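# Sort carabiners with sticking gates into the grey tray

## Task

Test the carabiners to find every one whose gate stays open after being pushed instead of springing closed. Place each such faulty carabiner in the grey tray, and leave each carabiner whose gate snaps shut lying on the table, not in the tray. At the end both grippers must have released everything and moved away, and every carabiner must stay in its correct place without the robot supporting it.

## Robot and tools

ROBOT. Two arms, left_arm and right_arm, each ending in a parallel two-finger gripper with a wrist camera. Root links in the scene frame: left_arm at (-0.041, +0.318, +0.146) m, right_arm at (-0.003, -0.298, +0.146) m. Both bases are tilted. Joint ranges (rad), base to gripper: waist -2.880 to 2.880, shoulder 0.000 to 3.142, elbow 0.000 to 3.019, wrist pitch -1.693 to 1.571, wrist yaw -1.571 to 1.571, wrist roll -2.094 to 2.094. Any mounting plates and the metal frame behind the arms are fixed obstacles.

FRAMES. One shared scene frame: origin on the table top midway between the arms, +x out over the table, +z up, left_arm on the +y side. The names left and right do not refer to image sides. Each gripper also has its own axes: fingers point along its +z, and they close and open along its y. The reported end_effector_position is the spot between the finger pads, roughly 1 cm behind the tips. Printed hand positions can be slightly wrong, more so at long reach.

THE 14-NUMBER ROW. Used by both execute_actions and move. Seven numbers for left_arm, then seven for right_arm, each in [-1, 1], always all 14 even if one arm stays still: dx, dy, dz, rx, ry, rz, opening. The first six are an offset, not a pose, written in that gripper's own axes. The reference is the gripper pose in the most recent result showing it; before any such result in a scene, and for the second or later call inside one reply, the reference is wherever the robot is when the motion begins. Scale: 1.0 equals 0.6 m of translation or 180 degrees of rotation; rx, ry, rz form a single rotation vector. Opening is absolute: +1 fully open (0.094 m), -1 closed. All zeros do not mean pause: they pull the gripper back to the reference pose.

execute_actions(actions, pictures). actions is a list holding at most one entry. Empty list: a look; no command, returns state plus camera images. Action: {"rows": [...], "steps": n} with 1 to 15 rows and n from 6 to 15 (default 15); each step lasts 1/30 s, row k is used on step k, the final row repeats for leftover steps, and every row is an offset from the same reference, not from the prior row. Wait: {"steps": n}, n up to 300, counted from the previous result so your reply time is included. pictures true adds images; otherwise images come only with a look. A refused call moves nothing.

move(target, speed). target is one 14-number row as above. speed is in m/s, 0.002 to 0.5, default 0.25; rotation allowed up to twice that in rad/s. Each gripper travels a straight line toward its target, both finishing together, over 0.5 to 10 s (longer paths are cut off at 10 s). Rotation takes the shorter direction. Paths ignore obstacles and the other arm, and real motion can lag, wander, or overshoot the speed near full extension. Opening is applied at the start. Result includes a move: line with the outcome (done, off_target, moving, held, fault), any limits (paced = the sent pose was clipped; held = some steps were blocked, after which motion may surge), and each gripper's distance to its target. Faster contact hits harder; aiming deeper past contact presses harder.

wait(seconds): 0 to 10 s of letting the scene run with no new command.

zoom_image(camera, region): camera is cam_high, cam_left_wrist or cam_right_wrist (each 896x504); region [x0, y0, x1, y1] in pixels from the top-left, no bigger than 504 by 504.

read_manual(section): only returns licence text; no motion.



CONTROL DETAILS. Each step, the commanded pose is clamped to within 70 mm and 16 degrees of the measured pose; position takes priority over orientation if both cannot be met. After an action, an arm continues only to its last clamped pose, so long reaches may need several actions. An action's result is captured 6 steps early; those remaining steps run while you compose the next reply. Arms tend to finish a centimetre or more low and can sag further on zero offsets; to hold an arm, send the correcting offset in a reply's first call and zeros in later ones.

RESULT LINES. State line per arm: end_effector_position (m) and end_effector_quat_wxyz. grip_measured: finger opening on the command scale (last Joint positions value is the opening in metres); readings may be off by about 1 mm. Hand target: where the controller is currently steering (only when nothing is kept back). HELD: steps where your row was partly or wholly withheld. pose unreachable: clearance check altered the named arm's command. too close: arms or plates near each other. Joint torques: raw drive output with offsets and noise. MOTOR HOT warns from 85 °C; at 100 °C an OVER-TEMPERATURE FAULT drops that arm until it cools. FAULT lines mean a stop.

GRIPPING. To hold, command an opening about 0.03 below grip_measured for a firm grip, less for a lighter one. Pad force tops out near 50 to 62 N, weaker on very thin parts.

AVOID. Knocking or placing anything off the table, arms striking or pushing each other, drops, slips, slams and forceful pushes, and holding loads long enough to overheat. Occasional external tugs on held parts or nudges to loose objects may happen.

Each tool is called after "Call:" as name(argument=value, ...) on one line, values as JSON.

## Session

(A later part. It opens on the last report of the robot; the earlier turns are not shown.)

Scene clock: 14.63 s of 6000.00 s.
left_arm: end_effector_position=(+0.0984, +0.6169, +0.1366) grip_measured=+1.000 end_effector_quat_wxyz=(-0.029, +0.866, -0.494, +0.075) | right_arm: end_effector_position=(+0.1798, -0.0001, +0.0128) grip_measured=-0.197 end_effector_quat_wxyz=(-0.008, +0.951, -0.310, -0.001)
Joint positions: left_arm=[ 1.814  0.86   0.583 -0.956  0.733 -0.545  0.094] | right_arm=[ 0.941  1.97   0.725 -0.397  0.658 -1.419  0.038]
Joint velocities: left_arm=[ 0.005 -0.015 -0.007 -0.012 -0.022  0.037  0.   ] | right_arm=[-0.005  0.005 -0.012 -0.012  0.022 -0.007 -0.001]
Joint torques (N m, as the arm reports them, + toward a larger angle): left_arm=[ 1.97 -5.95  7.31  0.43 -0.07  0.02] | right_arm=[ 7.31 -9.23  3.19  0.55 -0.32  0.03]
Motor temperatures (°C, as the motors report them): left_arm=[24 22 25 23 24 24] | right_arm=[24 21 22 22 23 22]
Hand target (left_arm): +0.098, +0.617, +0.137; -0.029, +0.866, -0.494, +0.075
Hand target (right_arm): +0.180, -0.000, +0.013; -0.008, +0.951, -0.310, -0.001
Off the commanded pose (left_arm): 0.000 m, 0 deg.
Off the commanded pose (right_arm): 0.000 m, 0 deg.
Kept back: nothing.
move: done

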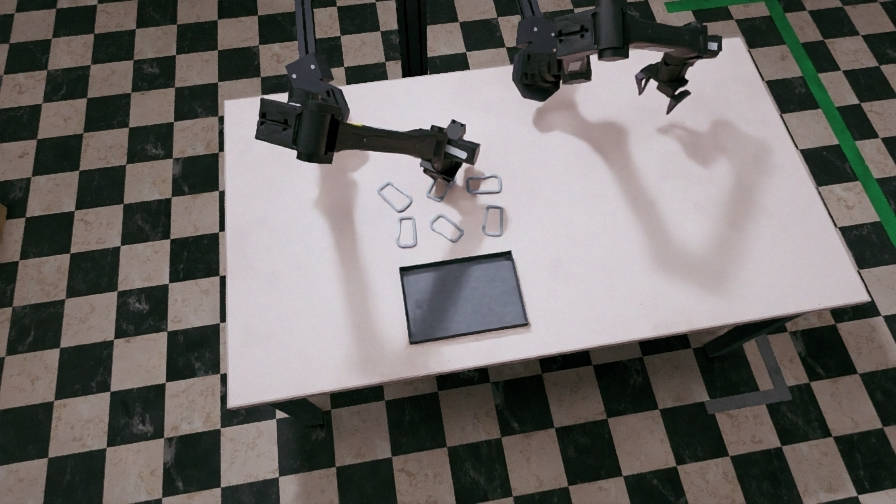

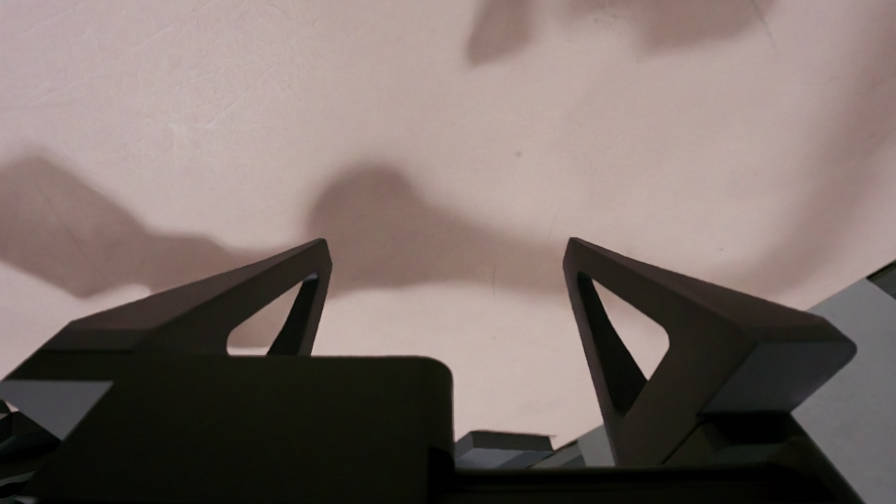

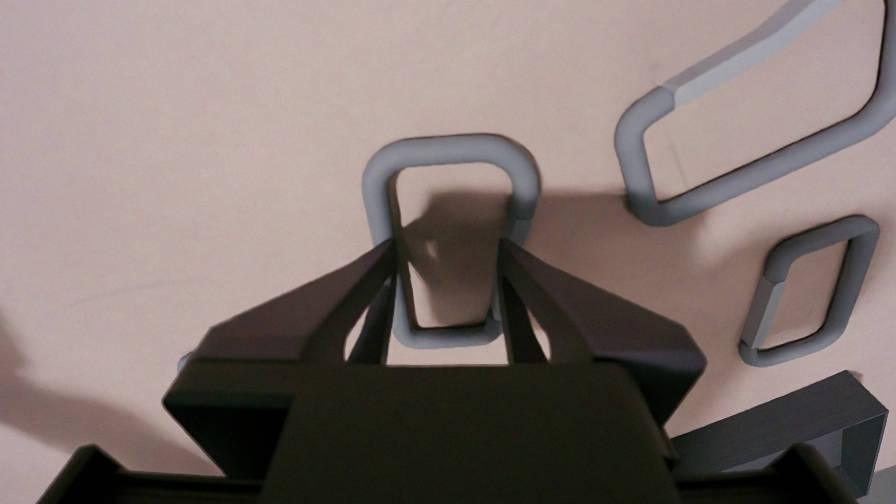

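Call:
move(target=[0,0,0,0,0,0,1,0,0,0,0,0,0,0.75], speed=0.03)

Call:
move(target=[0,0,0,0,0,0,1,0,0,0.022,0,0,0,0.75], speed=0.03)

Scene clock: 15.57 s of 6000.00 s.
left_arm: end_effector_position=(+0.0984, +0.6169, +0.1366) grip_measured=+1.000 end_effector_quat_wxyz=(-0.029, +0.866, -0.494, +0.075) | right_arm: end_effector_position=(+0.1798, -0.0001, +0.0128) grip_measured=+0.747 end_effector_quat_wxyz=(-0.008, +0.951, -0.310, -0.001)
Joint positions: left_arm=[ 1.814  0.86   0.583 -0.956  0.733 -0.545  0.094] | right_arm=[ 0.941  1.97   0.725 -0.397  0.658 -1.419  0.082]
Joint velocities: left_arm=[-0.015 -0.015 -0.017 -0.002  0.022 -0.022  0.   ] | right_arm=[-0.034 -0.005 -0.002 -0.007 -0.022 -0.007 -0.001]
Joint torques (N m, as the arm reports them, + toward a larger angle): left_arm=[ 2.02 -5.93  7.33  0.42 -0.07  0.02] | right_arm=[ 7.51 -9.54  3.21  0.52 -0.33  0.01]
Motor temperatures (°C, as the motors report them): left_arm=[24 22 25 23 24 24] | right_arm=[24 21 22 22 23 22]
Hand target (left_arm): +0.098, +0.617, +0.137; -0.029, +0.866, -0.494, +0.075
Hand target (right_arm): +0.180, -0.000, +0.013; -0.008, +0.951, -0.310, -0.001
Off the commanded pose (left_arm): 0.000 m, 0 deg.
Off the commanded pose (right_arm): 0.000 m, 0 deg.
Kept back: nothing.
move: done

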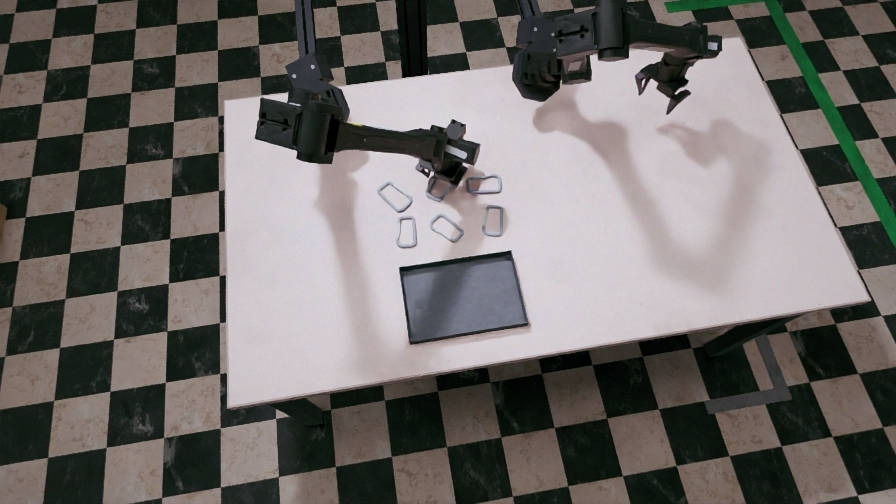

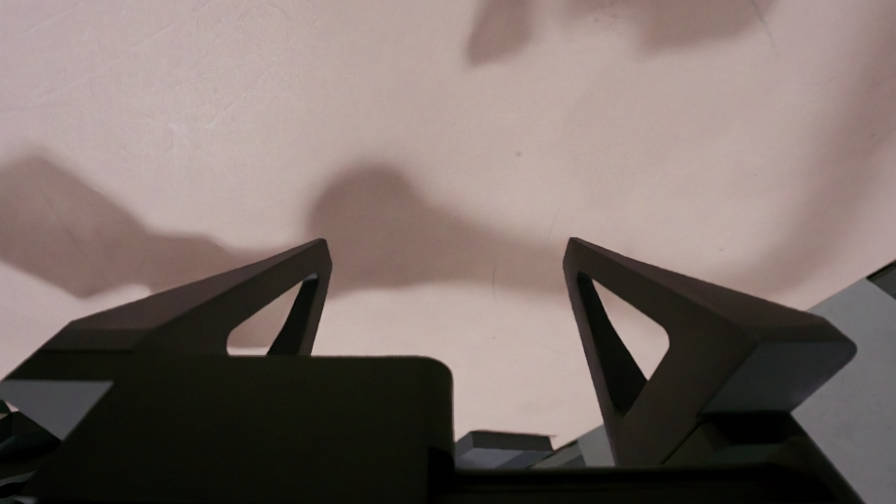

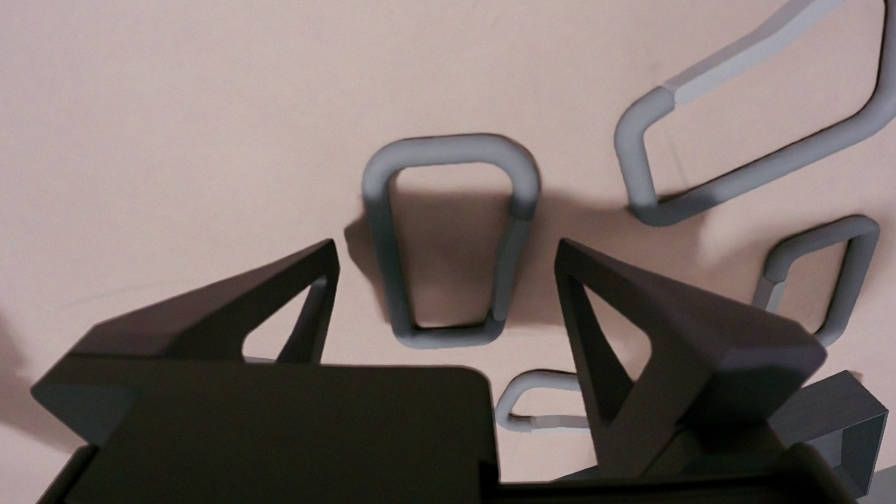

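Scene clock: 16.33 s of 6000.00 s.
left_arm: end_effector_position=(+0.0984, +0.6169, +0.1366) grip_measured=+1.000 end_effector_quat_wxyz=(-0.029, +0.866, -0.494, +0.075) | right_arm: end_effector_position=(+0.1790, +0.0002, +0.0042) grip_measured=+0.747 end_effector_quat_wxyz=(-0.007, +0.950, -0.311, -0.002)
Joint positions: left_arm=[ 1.814  0.86   0.583 -0.956  0.733 -0.545  0.094] | right_arm=[ 0.927  1.991  0.725 -0.368  0.658 -1.432  0.082]
Joint velocities: left_arm=[-0.005 -0.005  0.007 -0.002 -0.007 -0.022  0.   ] | right_arm=[-0.005 -0.005 -0.002 -0.002  0.037 -0.037 -0.   ]
Joint torques (N m, as the arm reports them, + toward a larger angle): left_arm=[ 1.98 -5.94  7.32  0.44 -0.07  0.01] | right_arm=[ 6.58 -9.02  2.92  1.21 -0.29 -0.1 ]
Motor temperatures (°C, as the motors report them): left_arm=[24 22 25 23 24 24] | right_arm=[24 21 22 22 23 22]
Hand target (left_arm): +0.098, +0.617, +0.137; -0.029, +0.866, -0.494, +0.075
Hand target (right_arm): +0.180, +0.000, -0.000; -0.008, +0.951, -0.310, -0.002
Off the commanded pose (left_arm): 0.000 m, 0 deg.
Off the commanded pose (right_arm): 0.005 m, 0 deg.
Kept back: nothing.
move: done

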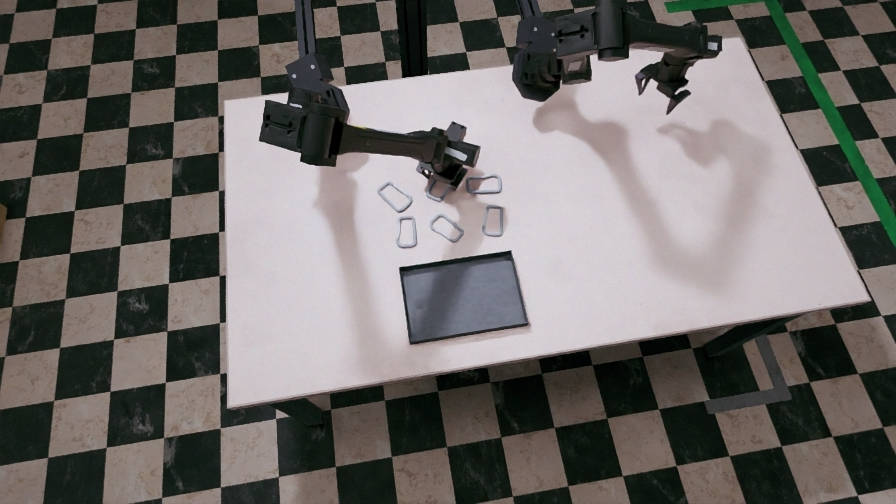

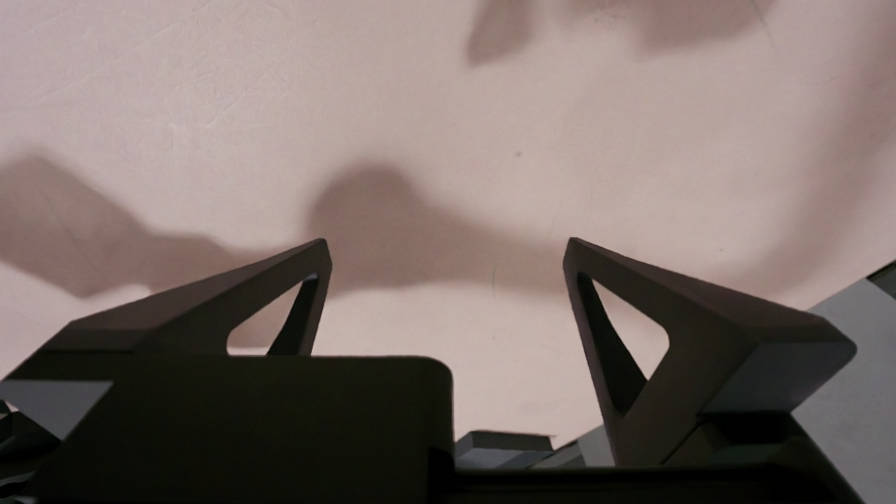

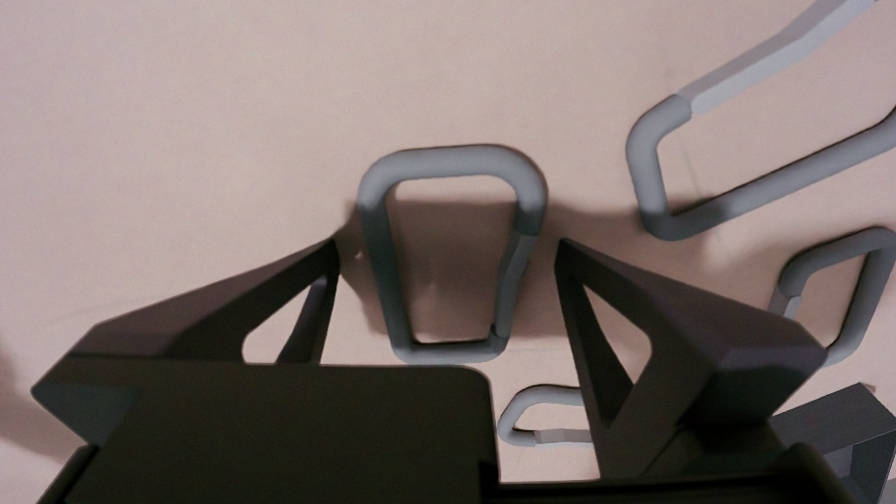

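Call:
move(target=[0,0,0,0,0,0,1,0.014,0,0.003,0,0,0,0.75], speed=0.03)

Call:
move(target=[0,0,0,0,0,0,1,0,0,0,0,0,0,-0.2], speed=0.03)

Scene clock: 17.27 s of 6000.00 s.
left_arm: end_effector_position=(+0.0984, +0.6169, +0.1366) grip_measured=+1.000 end_effector_quat_wxyz=(-0.029, +0.866, -0.494, +0.075) | right_arm: end_effector_position=(+0.1792, -0.0001, +0.0039) grip_measured=+0.747 end_effector_quat_wxyz=(-0.007, +0.951, -0.308, -0.002)
Joint positions: left_arm=[ 1.814  0.86   0.583 -0.956  0.733 -0.545  0.094] | right_arm=[ 0.926  1.991  0.725 -0.368  0.658 -1.439  0.082]
Joint velocities: left_arm=[-0.015  0.005 -0.017  0.007 -0.022  0.007  0.   ] | right_arm=[-0.005  0.015 -0.002  0.007 -0.022 -0.007  0.   ]
Joint torques (N m, as the arm reports them, + toward a larger angle): left_arm=[ 2.02 -5.94  7.32  0.44 -0.07  0.02] | right_arm=[  5.75 -10.62   2.53   0.89  -0.29  -0.13]
Motor temperatures (°C, as the motors report them): left_arm=[24 22 25 23 24 24] | right_arm=[24 21 22 22 23 22]
Hand target (left_arm): +0.098, +0.617, +0.137; -0.029, +0.866, -0.494, +0.075
Hand target (right_arm): +0.185, -0.005, +0.002; -0.007, +0.950, -0.311, -0.002
Off the commanded pose (left_arm): 0.000 m, 0 deg.
Off the commanded pose (right_arm): 0.008 m, 0 deg.
Kept back: nothing.
move: done

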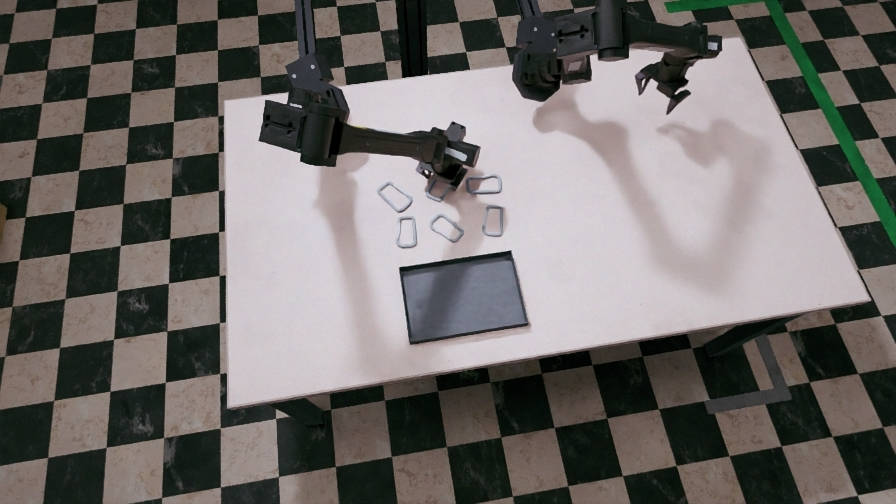

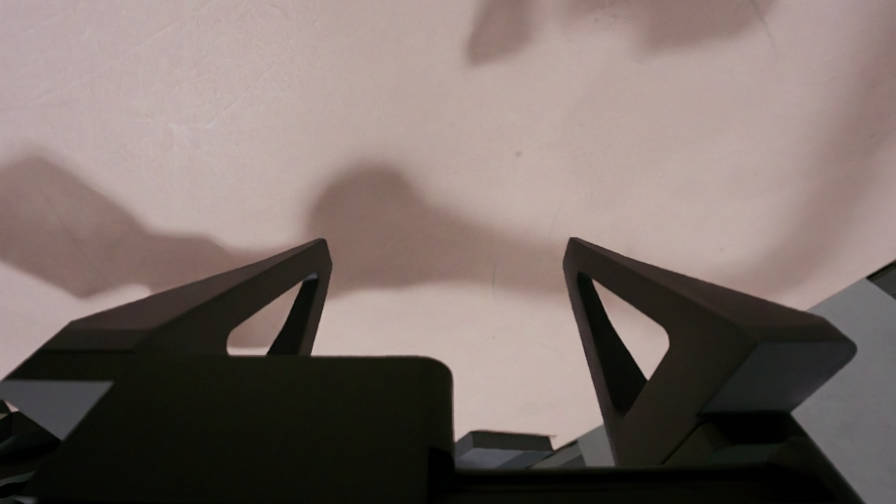

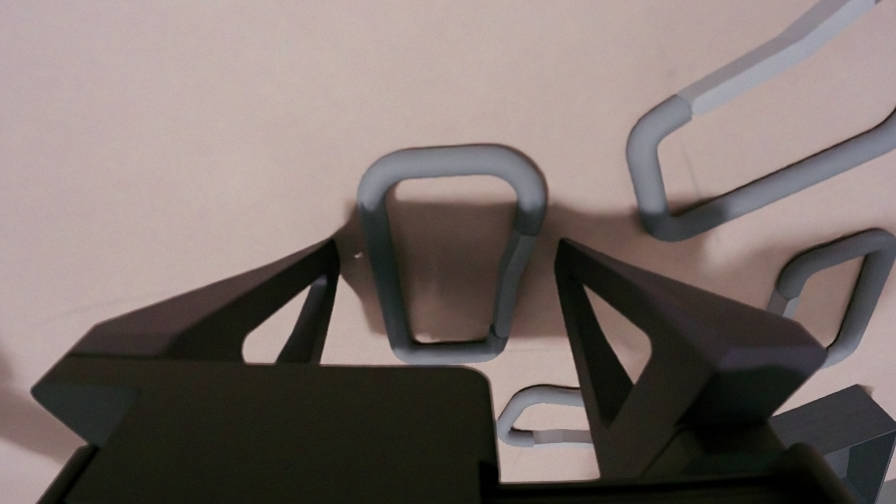

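Scene clock: 17.77 s of 6000.00 s.
left_arm: end_effector_position=(+0.0984, +0.6169, +0.1366) grip_measured=+1.000 end_effector_quat_wxyz=(-0.029, +0.866, -0.494, +0.075) | right_arm: end_effector_position=(+0.1792, -0.0001, +0.0039) grip_measured=-0.190 end_effector_quat_wxyz=(-0.007, +0.951, -0.308, -0.002)
Joint positions: left_arm=[ 1.814  0.86   0.583 -0.956  0.733 -0.545  0.094] | right_arm=[ 0.926  1.991  0.725 -0.368  0.658 -1.44   0.038]
Joint velocities: left_arm=[-0.005  0.005 -0.002  0.002 -0.007 -0.022  0.   ] | right_arm=[-0.005 -0.005  0.007 -0.012  0.007  0.007 -0.001]
Joint torques (N m, as the arm reports them, + toward a larger angle): left_arm=[ 2.03 -5.95  7.31  0.43 -0.07  0.01] | right_arm=[ 7.38 -9.59  2.99  0.48 -0.33  0.03]
Motor temperatures (°C, as the motors report them): left_arm=[24 22 25 23 24 24] | right_arm=[24 21 22 22 23 22]
Hand target (left_arm): +0.098, +0.617, +0.137; -0.029, +0.866, -0.494, +0.075
Hand target (right_arm): +0.179, -0.000, +0.004; -0.007, +0.951, -0.308, -0.002
Off the commanded pose (left_arm): 0.000 m, 0 deg.
Off the commanded pose (right_arm): 0.000 m, 0 deg.
Kept back: nothing.
move: done

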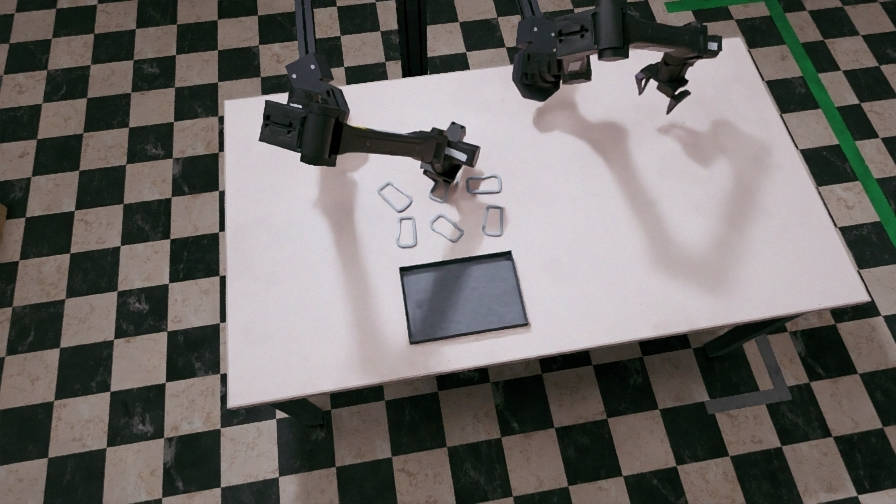

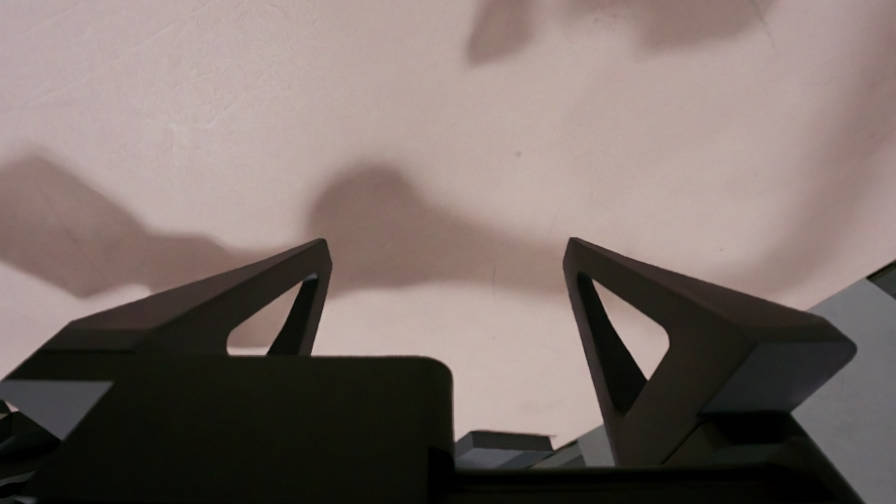

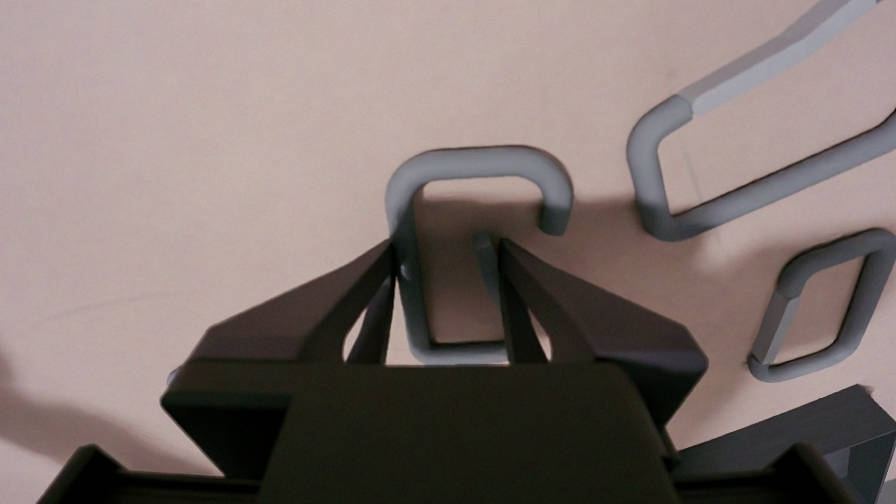

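Call:
move(target=[0,0,0,0,0,0,1,0,0,0,0,0,0,-0.38], speed=0.03)

Call:
move(target=[0,0,0,0,0,0,1,0,0,0,0,0,0,0.75], speed=0.03)

Scene clock: 18.70 s of 6000.00 s.
left_arm: end_effector_position=(+0.0984, +0.6169, +0.1366) grip_measured=+1.000 end_effector_quat_wxyz=(-0.029, +0.866, -0.494, +0.075) | right_arm: end_effector_position=(+0.1792, -0.0001, +0.0039) grip_measured=-0.371 end_effector_quat_wxyz=(-0.007, +0.951, -0.308, -0.002)
Joint positions: left_arm=[ 1.814  0.86   0.583 -0.956  0.733 -0.545  0.094] | right_arm=[ 0.926  1.991  0.725 -0.368  0.658 -1.44   0.03 ]
Joint velocities: left_arm=[-0.005  0.005 -0.007 -0.002  0.051  0.022  0.   ] | right_arm=[-0.005 -0.005  0.007 -0.002  0.007  0.022  0.001]
Joint torques (N m, as the arm reports them, + toward a larger angle): left_arm=[ 2.   -5.93  7.31  0.44 -0.07  0.02] | right_arm=[ 7.61 -9.52  3.06  0.46 -0.32  0.03]
Motor temperatures (°C, as the motors report them): left_arm=[24 22 25 23 24 24] | right_arm=[24 21 22 22 23 22]
Hand target (left_arm): +0.098, +0.617, +0.137; -0.029, +0.866, -0.494, +0.075
Hand target (right_arm): +0.179, -0.000, +0.004; -0.007, +0.951, -0.308, -0.002
Off the commanded pose (left_arm): 0.000 m, 0 deg.
Off the commanded pose (right_arm): 0.000 m, 0 deg.
Kept back: nothing.
move: done

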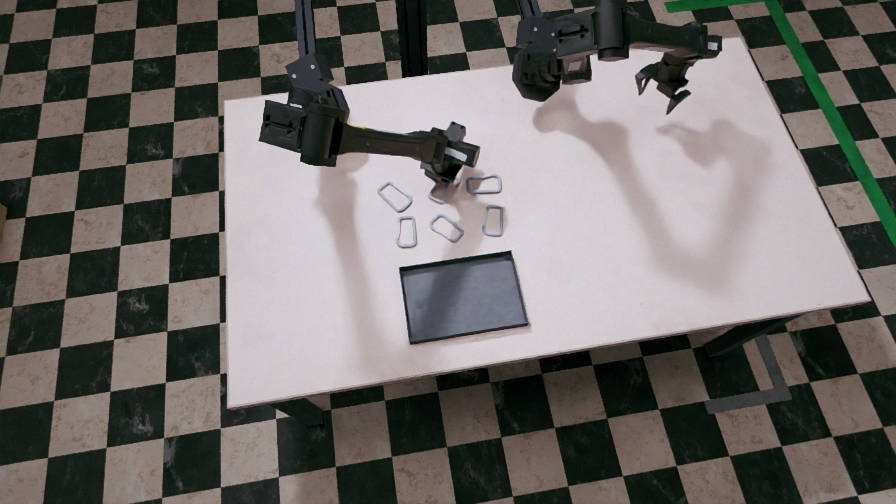

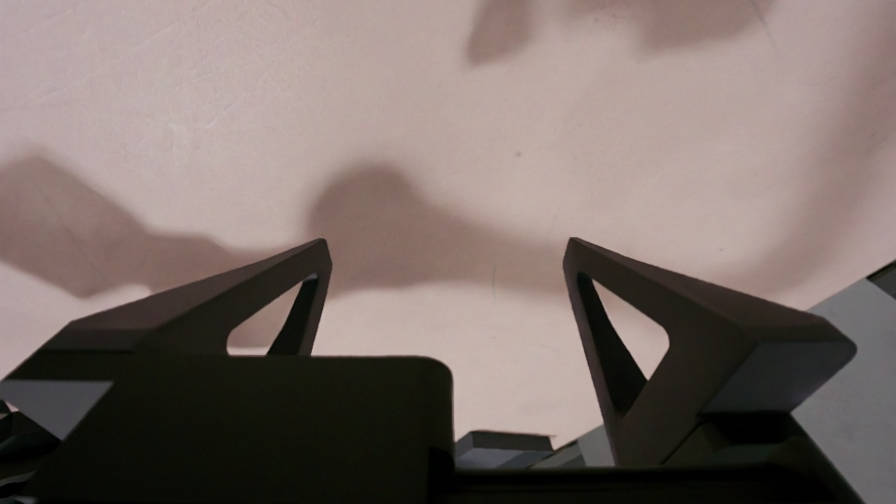

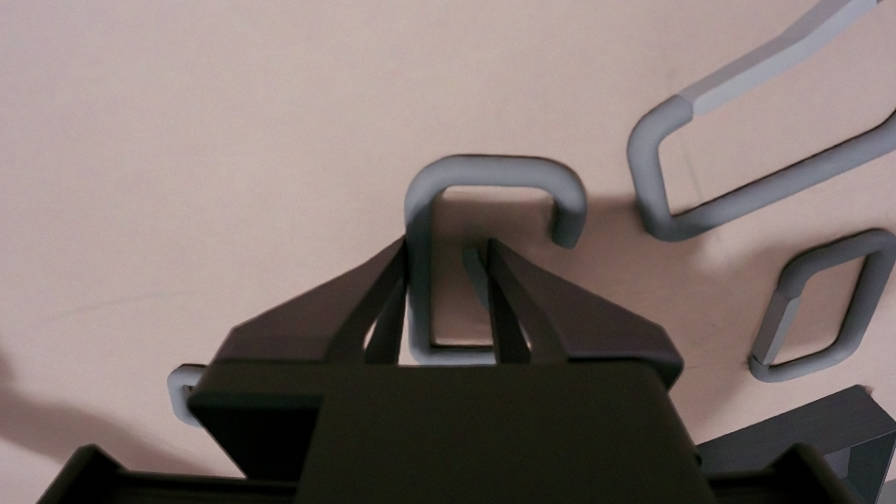

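Scene clock: 19.20 s of 6000.00 s.
left_arm: end_effector_position=(+0.0984, +0.6169, +0.1366) grip_measured=+1.000 end_effector_quat_wxyz=(-0.029, +0.866, -0.494, +0.075) | right_arm: end_effector_position=(+0.1792, -0.0001, +0.0039) grip_measured=+0.747 end_effector_quat_wxyz=(-0.007, +0.951, -0.308, -0.002)
Joint positions: left_arm=[ 1.814  0.86   0.583 -0.956  0.733 -0.545  0.094] | right_arm=[ 0.926  1.991  0.725 -0.368  0.658 -1.44   0.082]
Joint velocities: left_arm=[-0.005 -0.015 -0.012 -0.017 -0.095  0.007  0.   ] | right_arm=[-0.005 -0.005  0.002 -0.012 -0.051 -0.066  0.   ]
Joint torques (N m, as the arm reports them, + toward a larger angle): left_arm=[ 2.02 -5.95  7.32  0.43 -0.07  0.01] | right_arm=[ 7.61 -9.37  3.06  0.47 -0.3   0.04]
Motor temperatures (°C, as the motors report them): left_arm=[24 22 25 23 24 24] | right_arm=[24 21 22 22 23 22]
Hand target (left_arm): +0.098, +0.617, +0.137; -0.029, +0.866, -0.494, +0.075
Hand target (right_arm): +0.179, -0.000, +0.004; -0.007, +0.951, -0.308, -0.002
Off the commanded pose (left_arm): 0.000 m, 0 deg.
Off the commanded pose (right_arm): 0.000 m, 0 deg.
Kept back: nothing.
move: done

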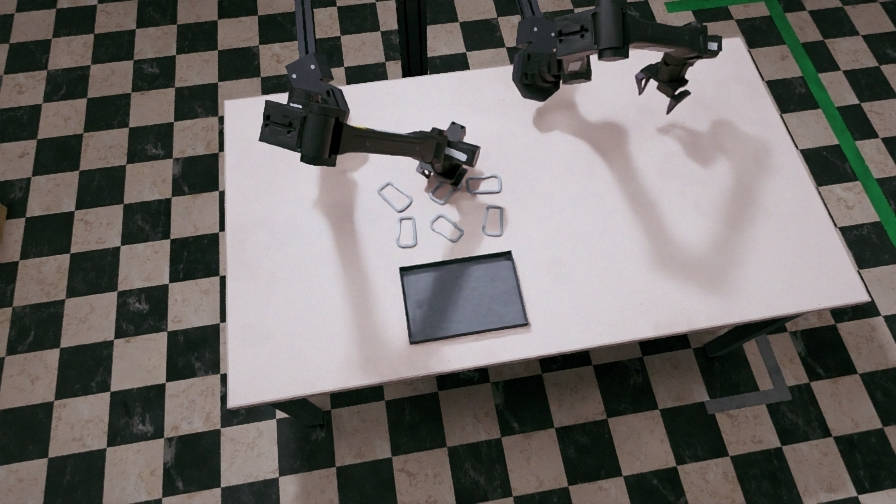

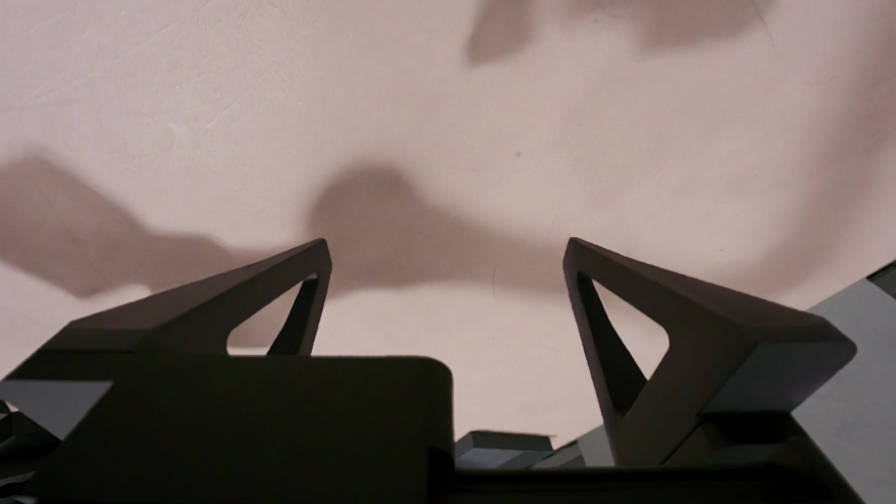

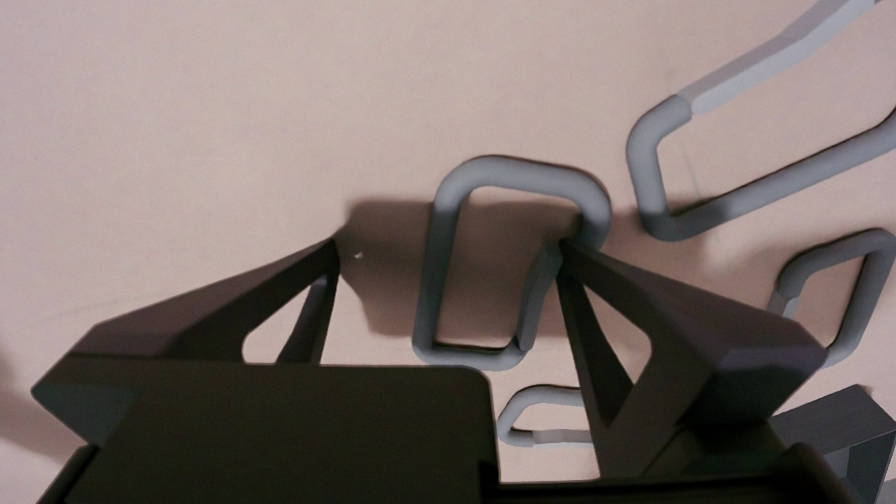

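Call:
move(target=[0,0,0,0,0,0,1,0,0,-0.08,0,0,0,0.75], speed=0.1)

Scene clock: 20.40 s of 6000.00 s.
left_arm: end_effector_position=(+0.0984, +0.6169, +0.1366) grip_measured=+1.000 end_effector_quat_wxyz=(-0.029, +0.866, -0.494, +0.075) | right_arm: end_effector_position=(+0.1763, -0.0086, +0.0419) grip_measured=+0.747 end_effector_quat_wxyz=(+0.002, +0.953, -0.302, -0.002)
Joint positions: left_arm=[ 1.814  0.86   0.583 -0.956  0.733 -0.545  0.094] | right_arm=[ 0.992  1.901  0.725 -0.533  0.655 -1.355  0.082]
Joint velocities: left_arm=[-0.015 -0.005  0.002  0.002 -0.037  0.007  0.   ] | right_arm=[ 0.015 -0.015 -0.012 -0.002  0.022 -0.022 -0.   ]
Joint torques (N m, as the arm reports them, + toward a larger angle): left_arm=[ 1.99 -5.98  7.31  0.44 -0.07  0.01] | right_arm=[  8.45 -10.14   4.53  -0.26  -0.44   0.11]
Motor temperatures (°C, as the motors report them): left_arm=[24 22 26 23 24 24] | right_arm=[24 21 22 22 23 22]
Hand target (left_arm): +0.098, +0.617, +0.137; -0.029, +0.866, -0.494, +0.075
Hand target (right_arm): +0.180, -0.001, +0.051; -0.007, +0.951, -0.308, -0.001
Off the commanded pose (left_arm): 0.000 m, 0 deg.
Off the commanded pose (right_arm): 0.013 m, 1 deg.
Kept back: nothing.
move: off_target (right_arm)

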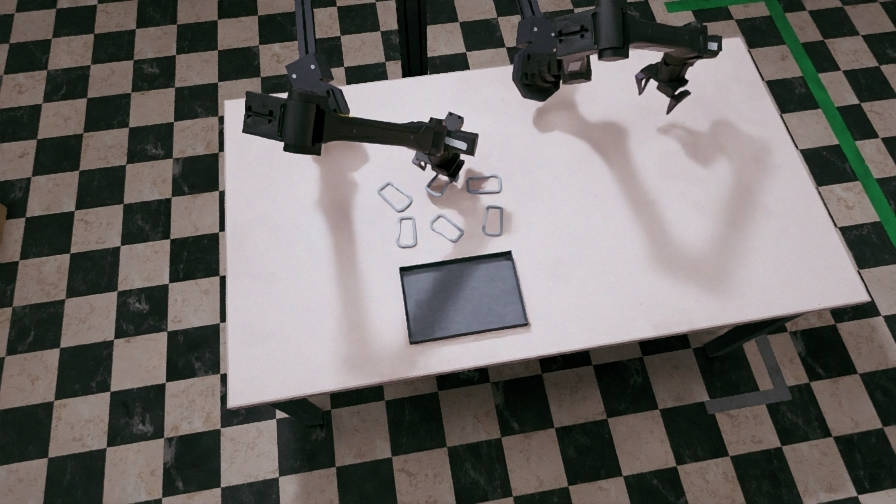

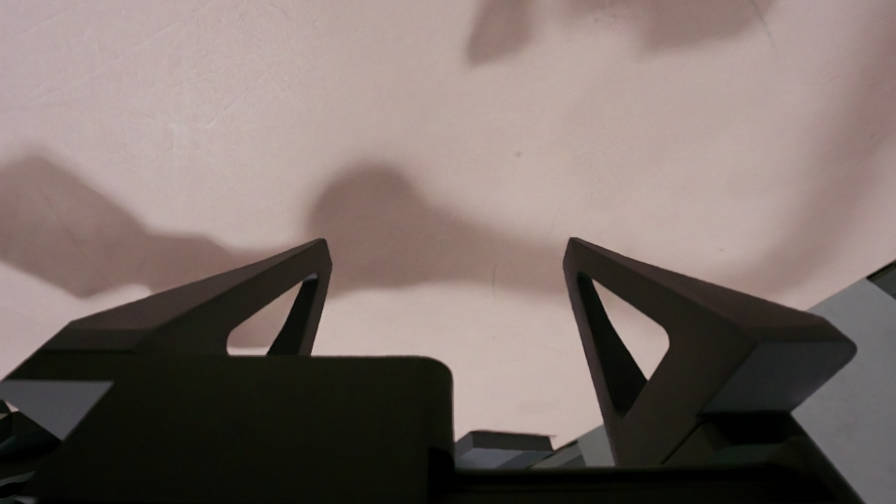

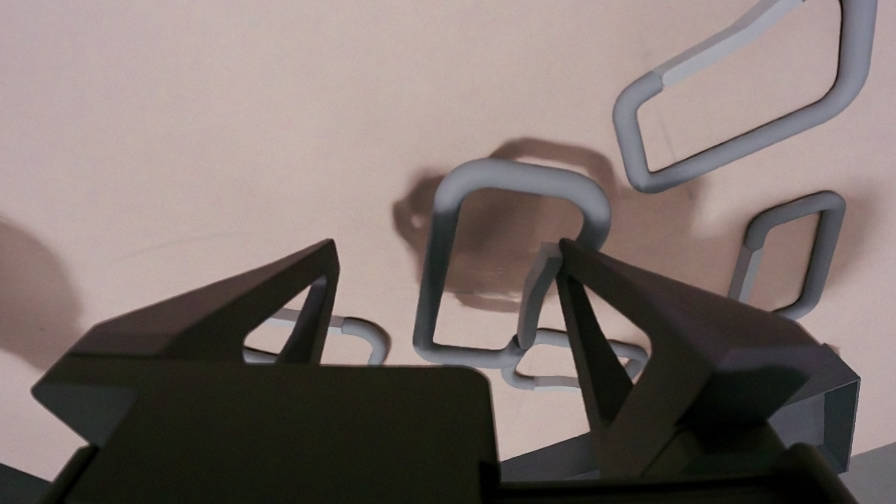

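Call:
move(target=[0,0,0,0,0,0,1,0,0,0.03,0,-0.11,0,0.75], speed=0.15)

Call:
move(target=[0,0,0,0,0,0,1,0.015,0,0.025,0,0,0,0.75], speed=0.03)

Scene clock: 22.87 s of 6000.00 s.
left_arm: end_effector_position=(+0.0984, +0.6169, +0.1366) grip_measured=+1.000 end_effector_quat_wxyz=(-0.029, +0.866, -0.494, +0.075) | right_arm: end_effector_position=(+0.1684, -0.0090, +0.0210) grip_measured=+0.747 end_effector_quat_wxyz=(-0.037, +0.939, -0.297, -0.168)
Joint positions: left_arm=[ 1.814  0.86   0.583 -0.956  0.733 -0.545  0.094] | right_arm=[ 0.818  1.858  0.686 -0.429  0.323 -1.564  0.082]
Joint velocities: left_arm=[-0.015 -0.015 -0.012 -0.007  0.022  0.007  0.   ] | right_arm=[ 0.005 -0.015  0.002  0.012 -0.037 -0.007  0.   ]
Joint torques (N m, as the arm reports them, + toward a larger angle): left_arm=[ 2.02 -5.98  7.32  0.43 -0.07  0.02] | right_arm=[  6.73 -10.71   2.49   1.08  -0.69  -0.1 ]
Motor temperatures (°C, as the motors report them): left_arm=[24 22 26 23 24 24] | right_arm=[24 22 22 22 23 22]
Hand target (left_arm): +0.098, +0.617, +0.137; -0.029, +0.866, -0.494, +0.075
Hand target (right_arm): +0.175, -0.008, +0.024; -0.052, +0.939, -0.298, -0.166
Off the commanded pose (left_arm): 0.000 m, 0 deg.
Off the commanded pose (right_arm): 0.008 m, 1 deg.
Kept back: nothing.
move: done

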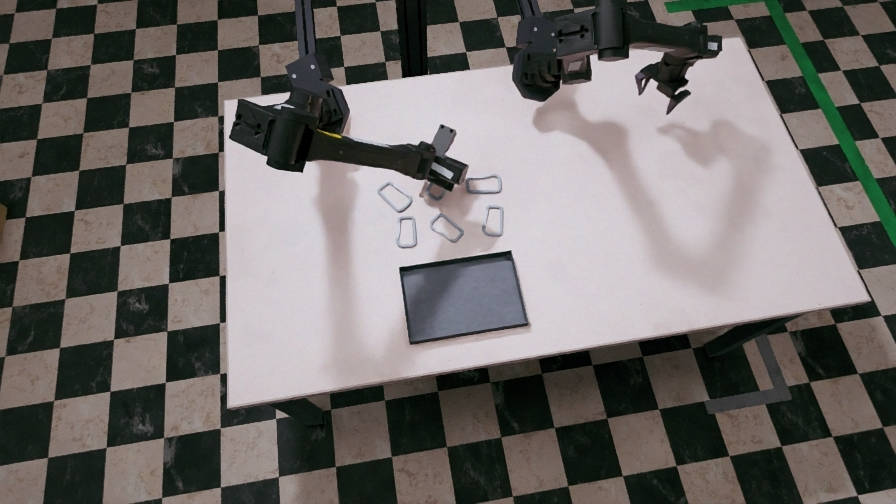

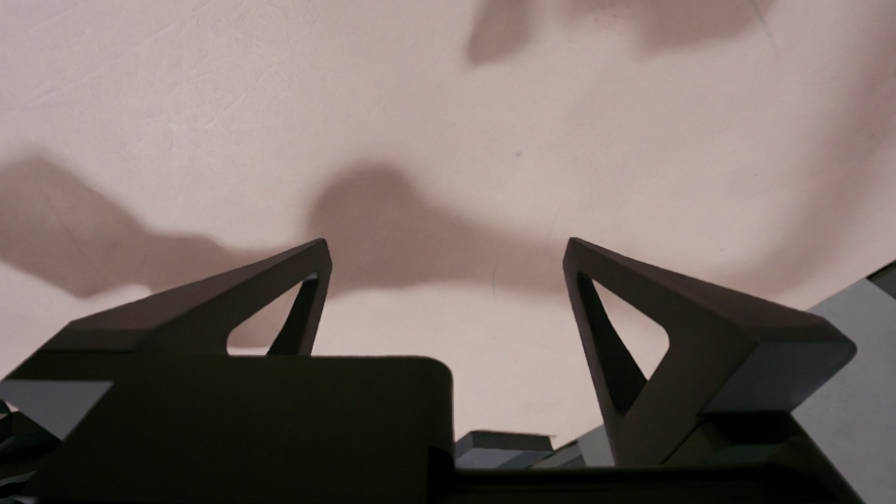

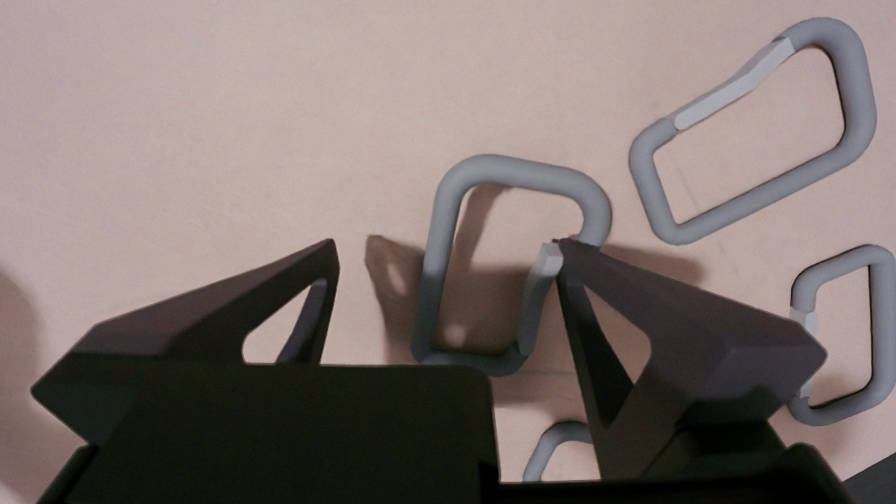

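Scene clock: 23.70 s of 6000.00 s.
left_arm: end_effector_position=(+0.0984, +0.6169, +0.1366) grip_measured=+1.000 end_effector_quat_wxyz=(-0.029, +0.866, -0.494, +0.075) | right_arm: end_effector_position=(+0.1703, -0.0114, +0.0084) grip_measured=+0.747 end_effector_quat_wxyz=(-0.035, +0.938, -0.299, -0.170)
Joint positions: left_arm=[ 1.814  0.86   0.583 -0.956  0.733 -0.545  0.094] | right_arm=[ 0.788  1.883  0.686 -0.398  0.323 -1.589  0.082]
Joint velocities: left_arm=[-0.005 -0.005  0.002 -0.012 -0.037  0.022  0.   ] | right_arm=[-0.015 -0.024  0.002  0.022  0.007 -0.066 -0.001]
Joint torques (N m, as the arm reports them, + toward a larger angle): left_arm=[ 2.03 -5.94  7.32  0.42 -0.07  0.02] | right_arm=[ 6.45 -8.33  2.53  1.13 -0.51 -0.12]
Motor temperatures (°C, as the motors report them): left_arm=[24 22 26 23 24 24] | right_arm=[24 22 22 22 23 22]
Hand target (left_arm): +0.098, +0.617, +0.137; -0.029, +0.866, -0.494, +0.075
Hand target (right_arm): +0.171, -0.011, +0.004; -0.037, +0.939, -0.297, -0.169
Off the commanded pose (left_arm): 0.000 m, 0 deg.
Off the commanded pose (right_arm): 0.005 m, 0 deg.
Kept back: nothing.
move: done

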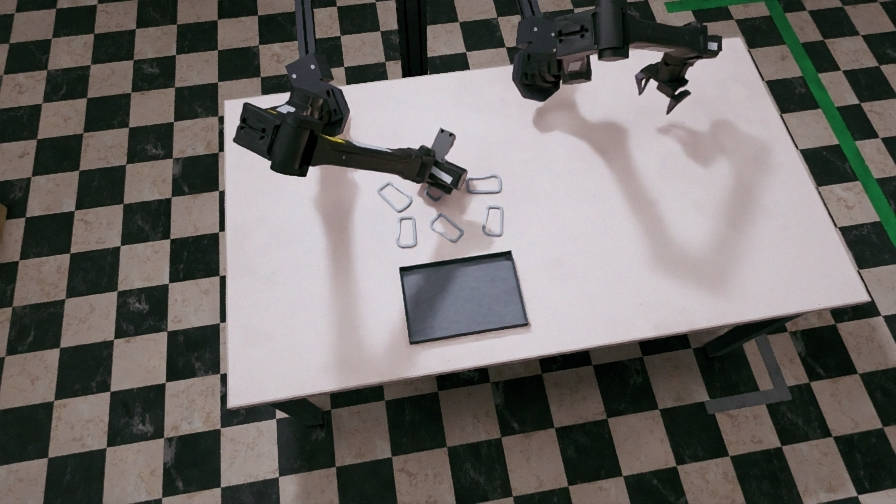

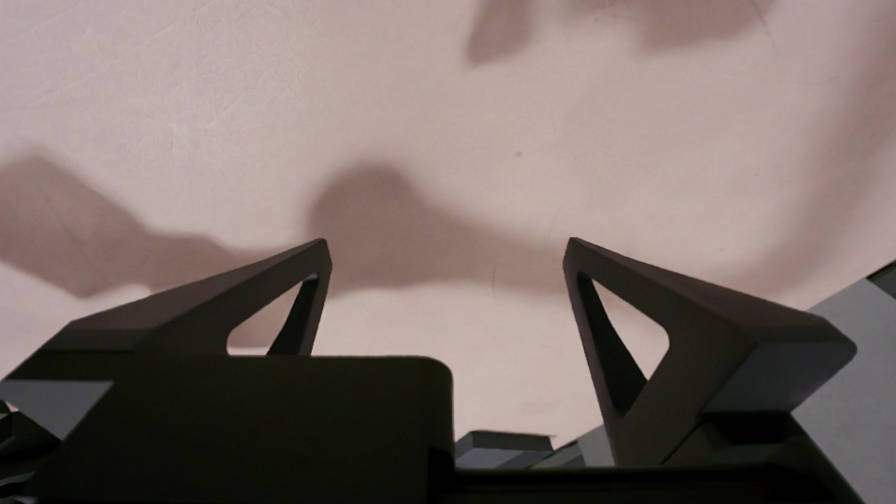

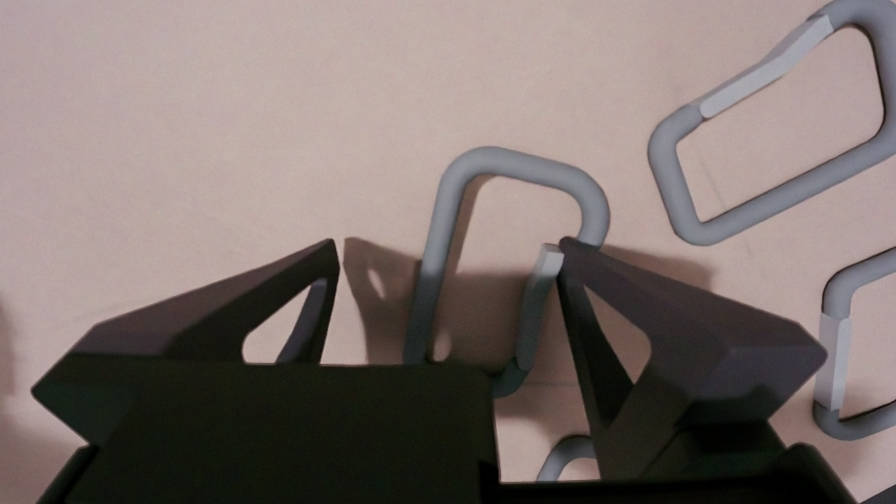

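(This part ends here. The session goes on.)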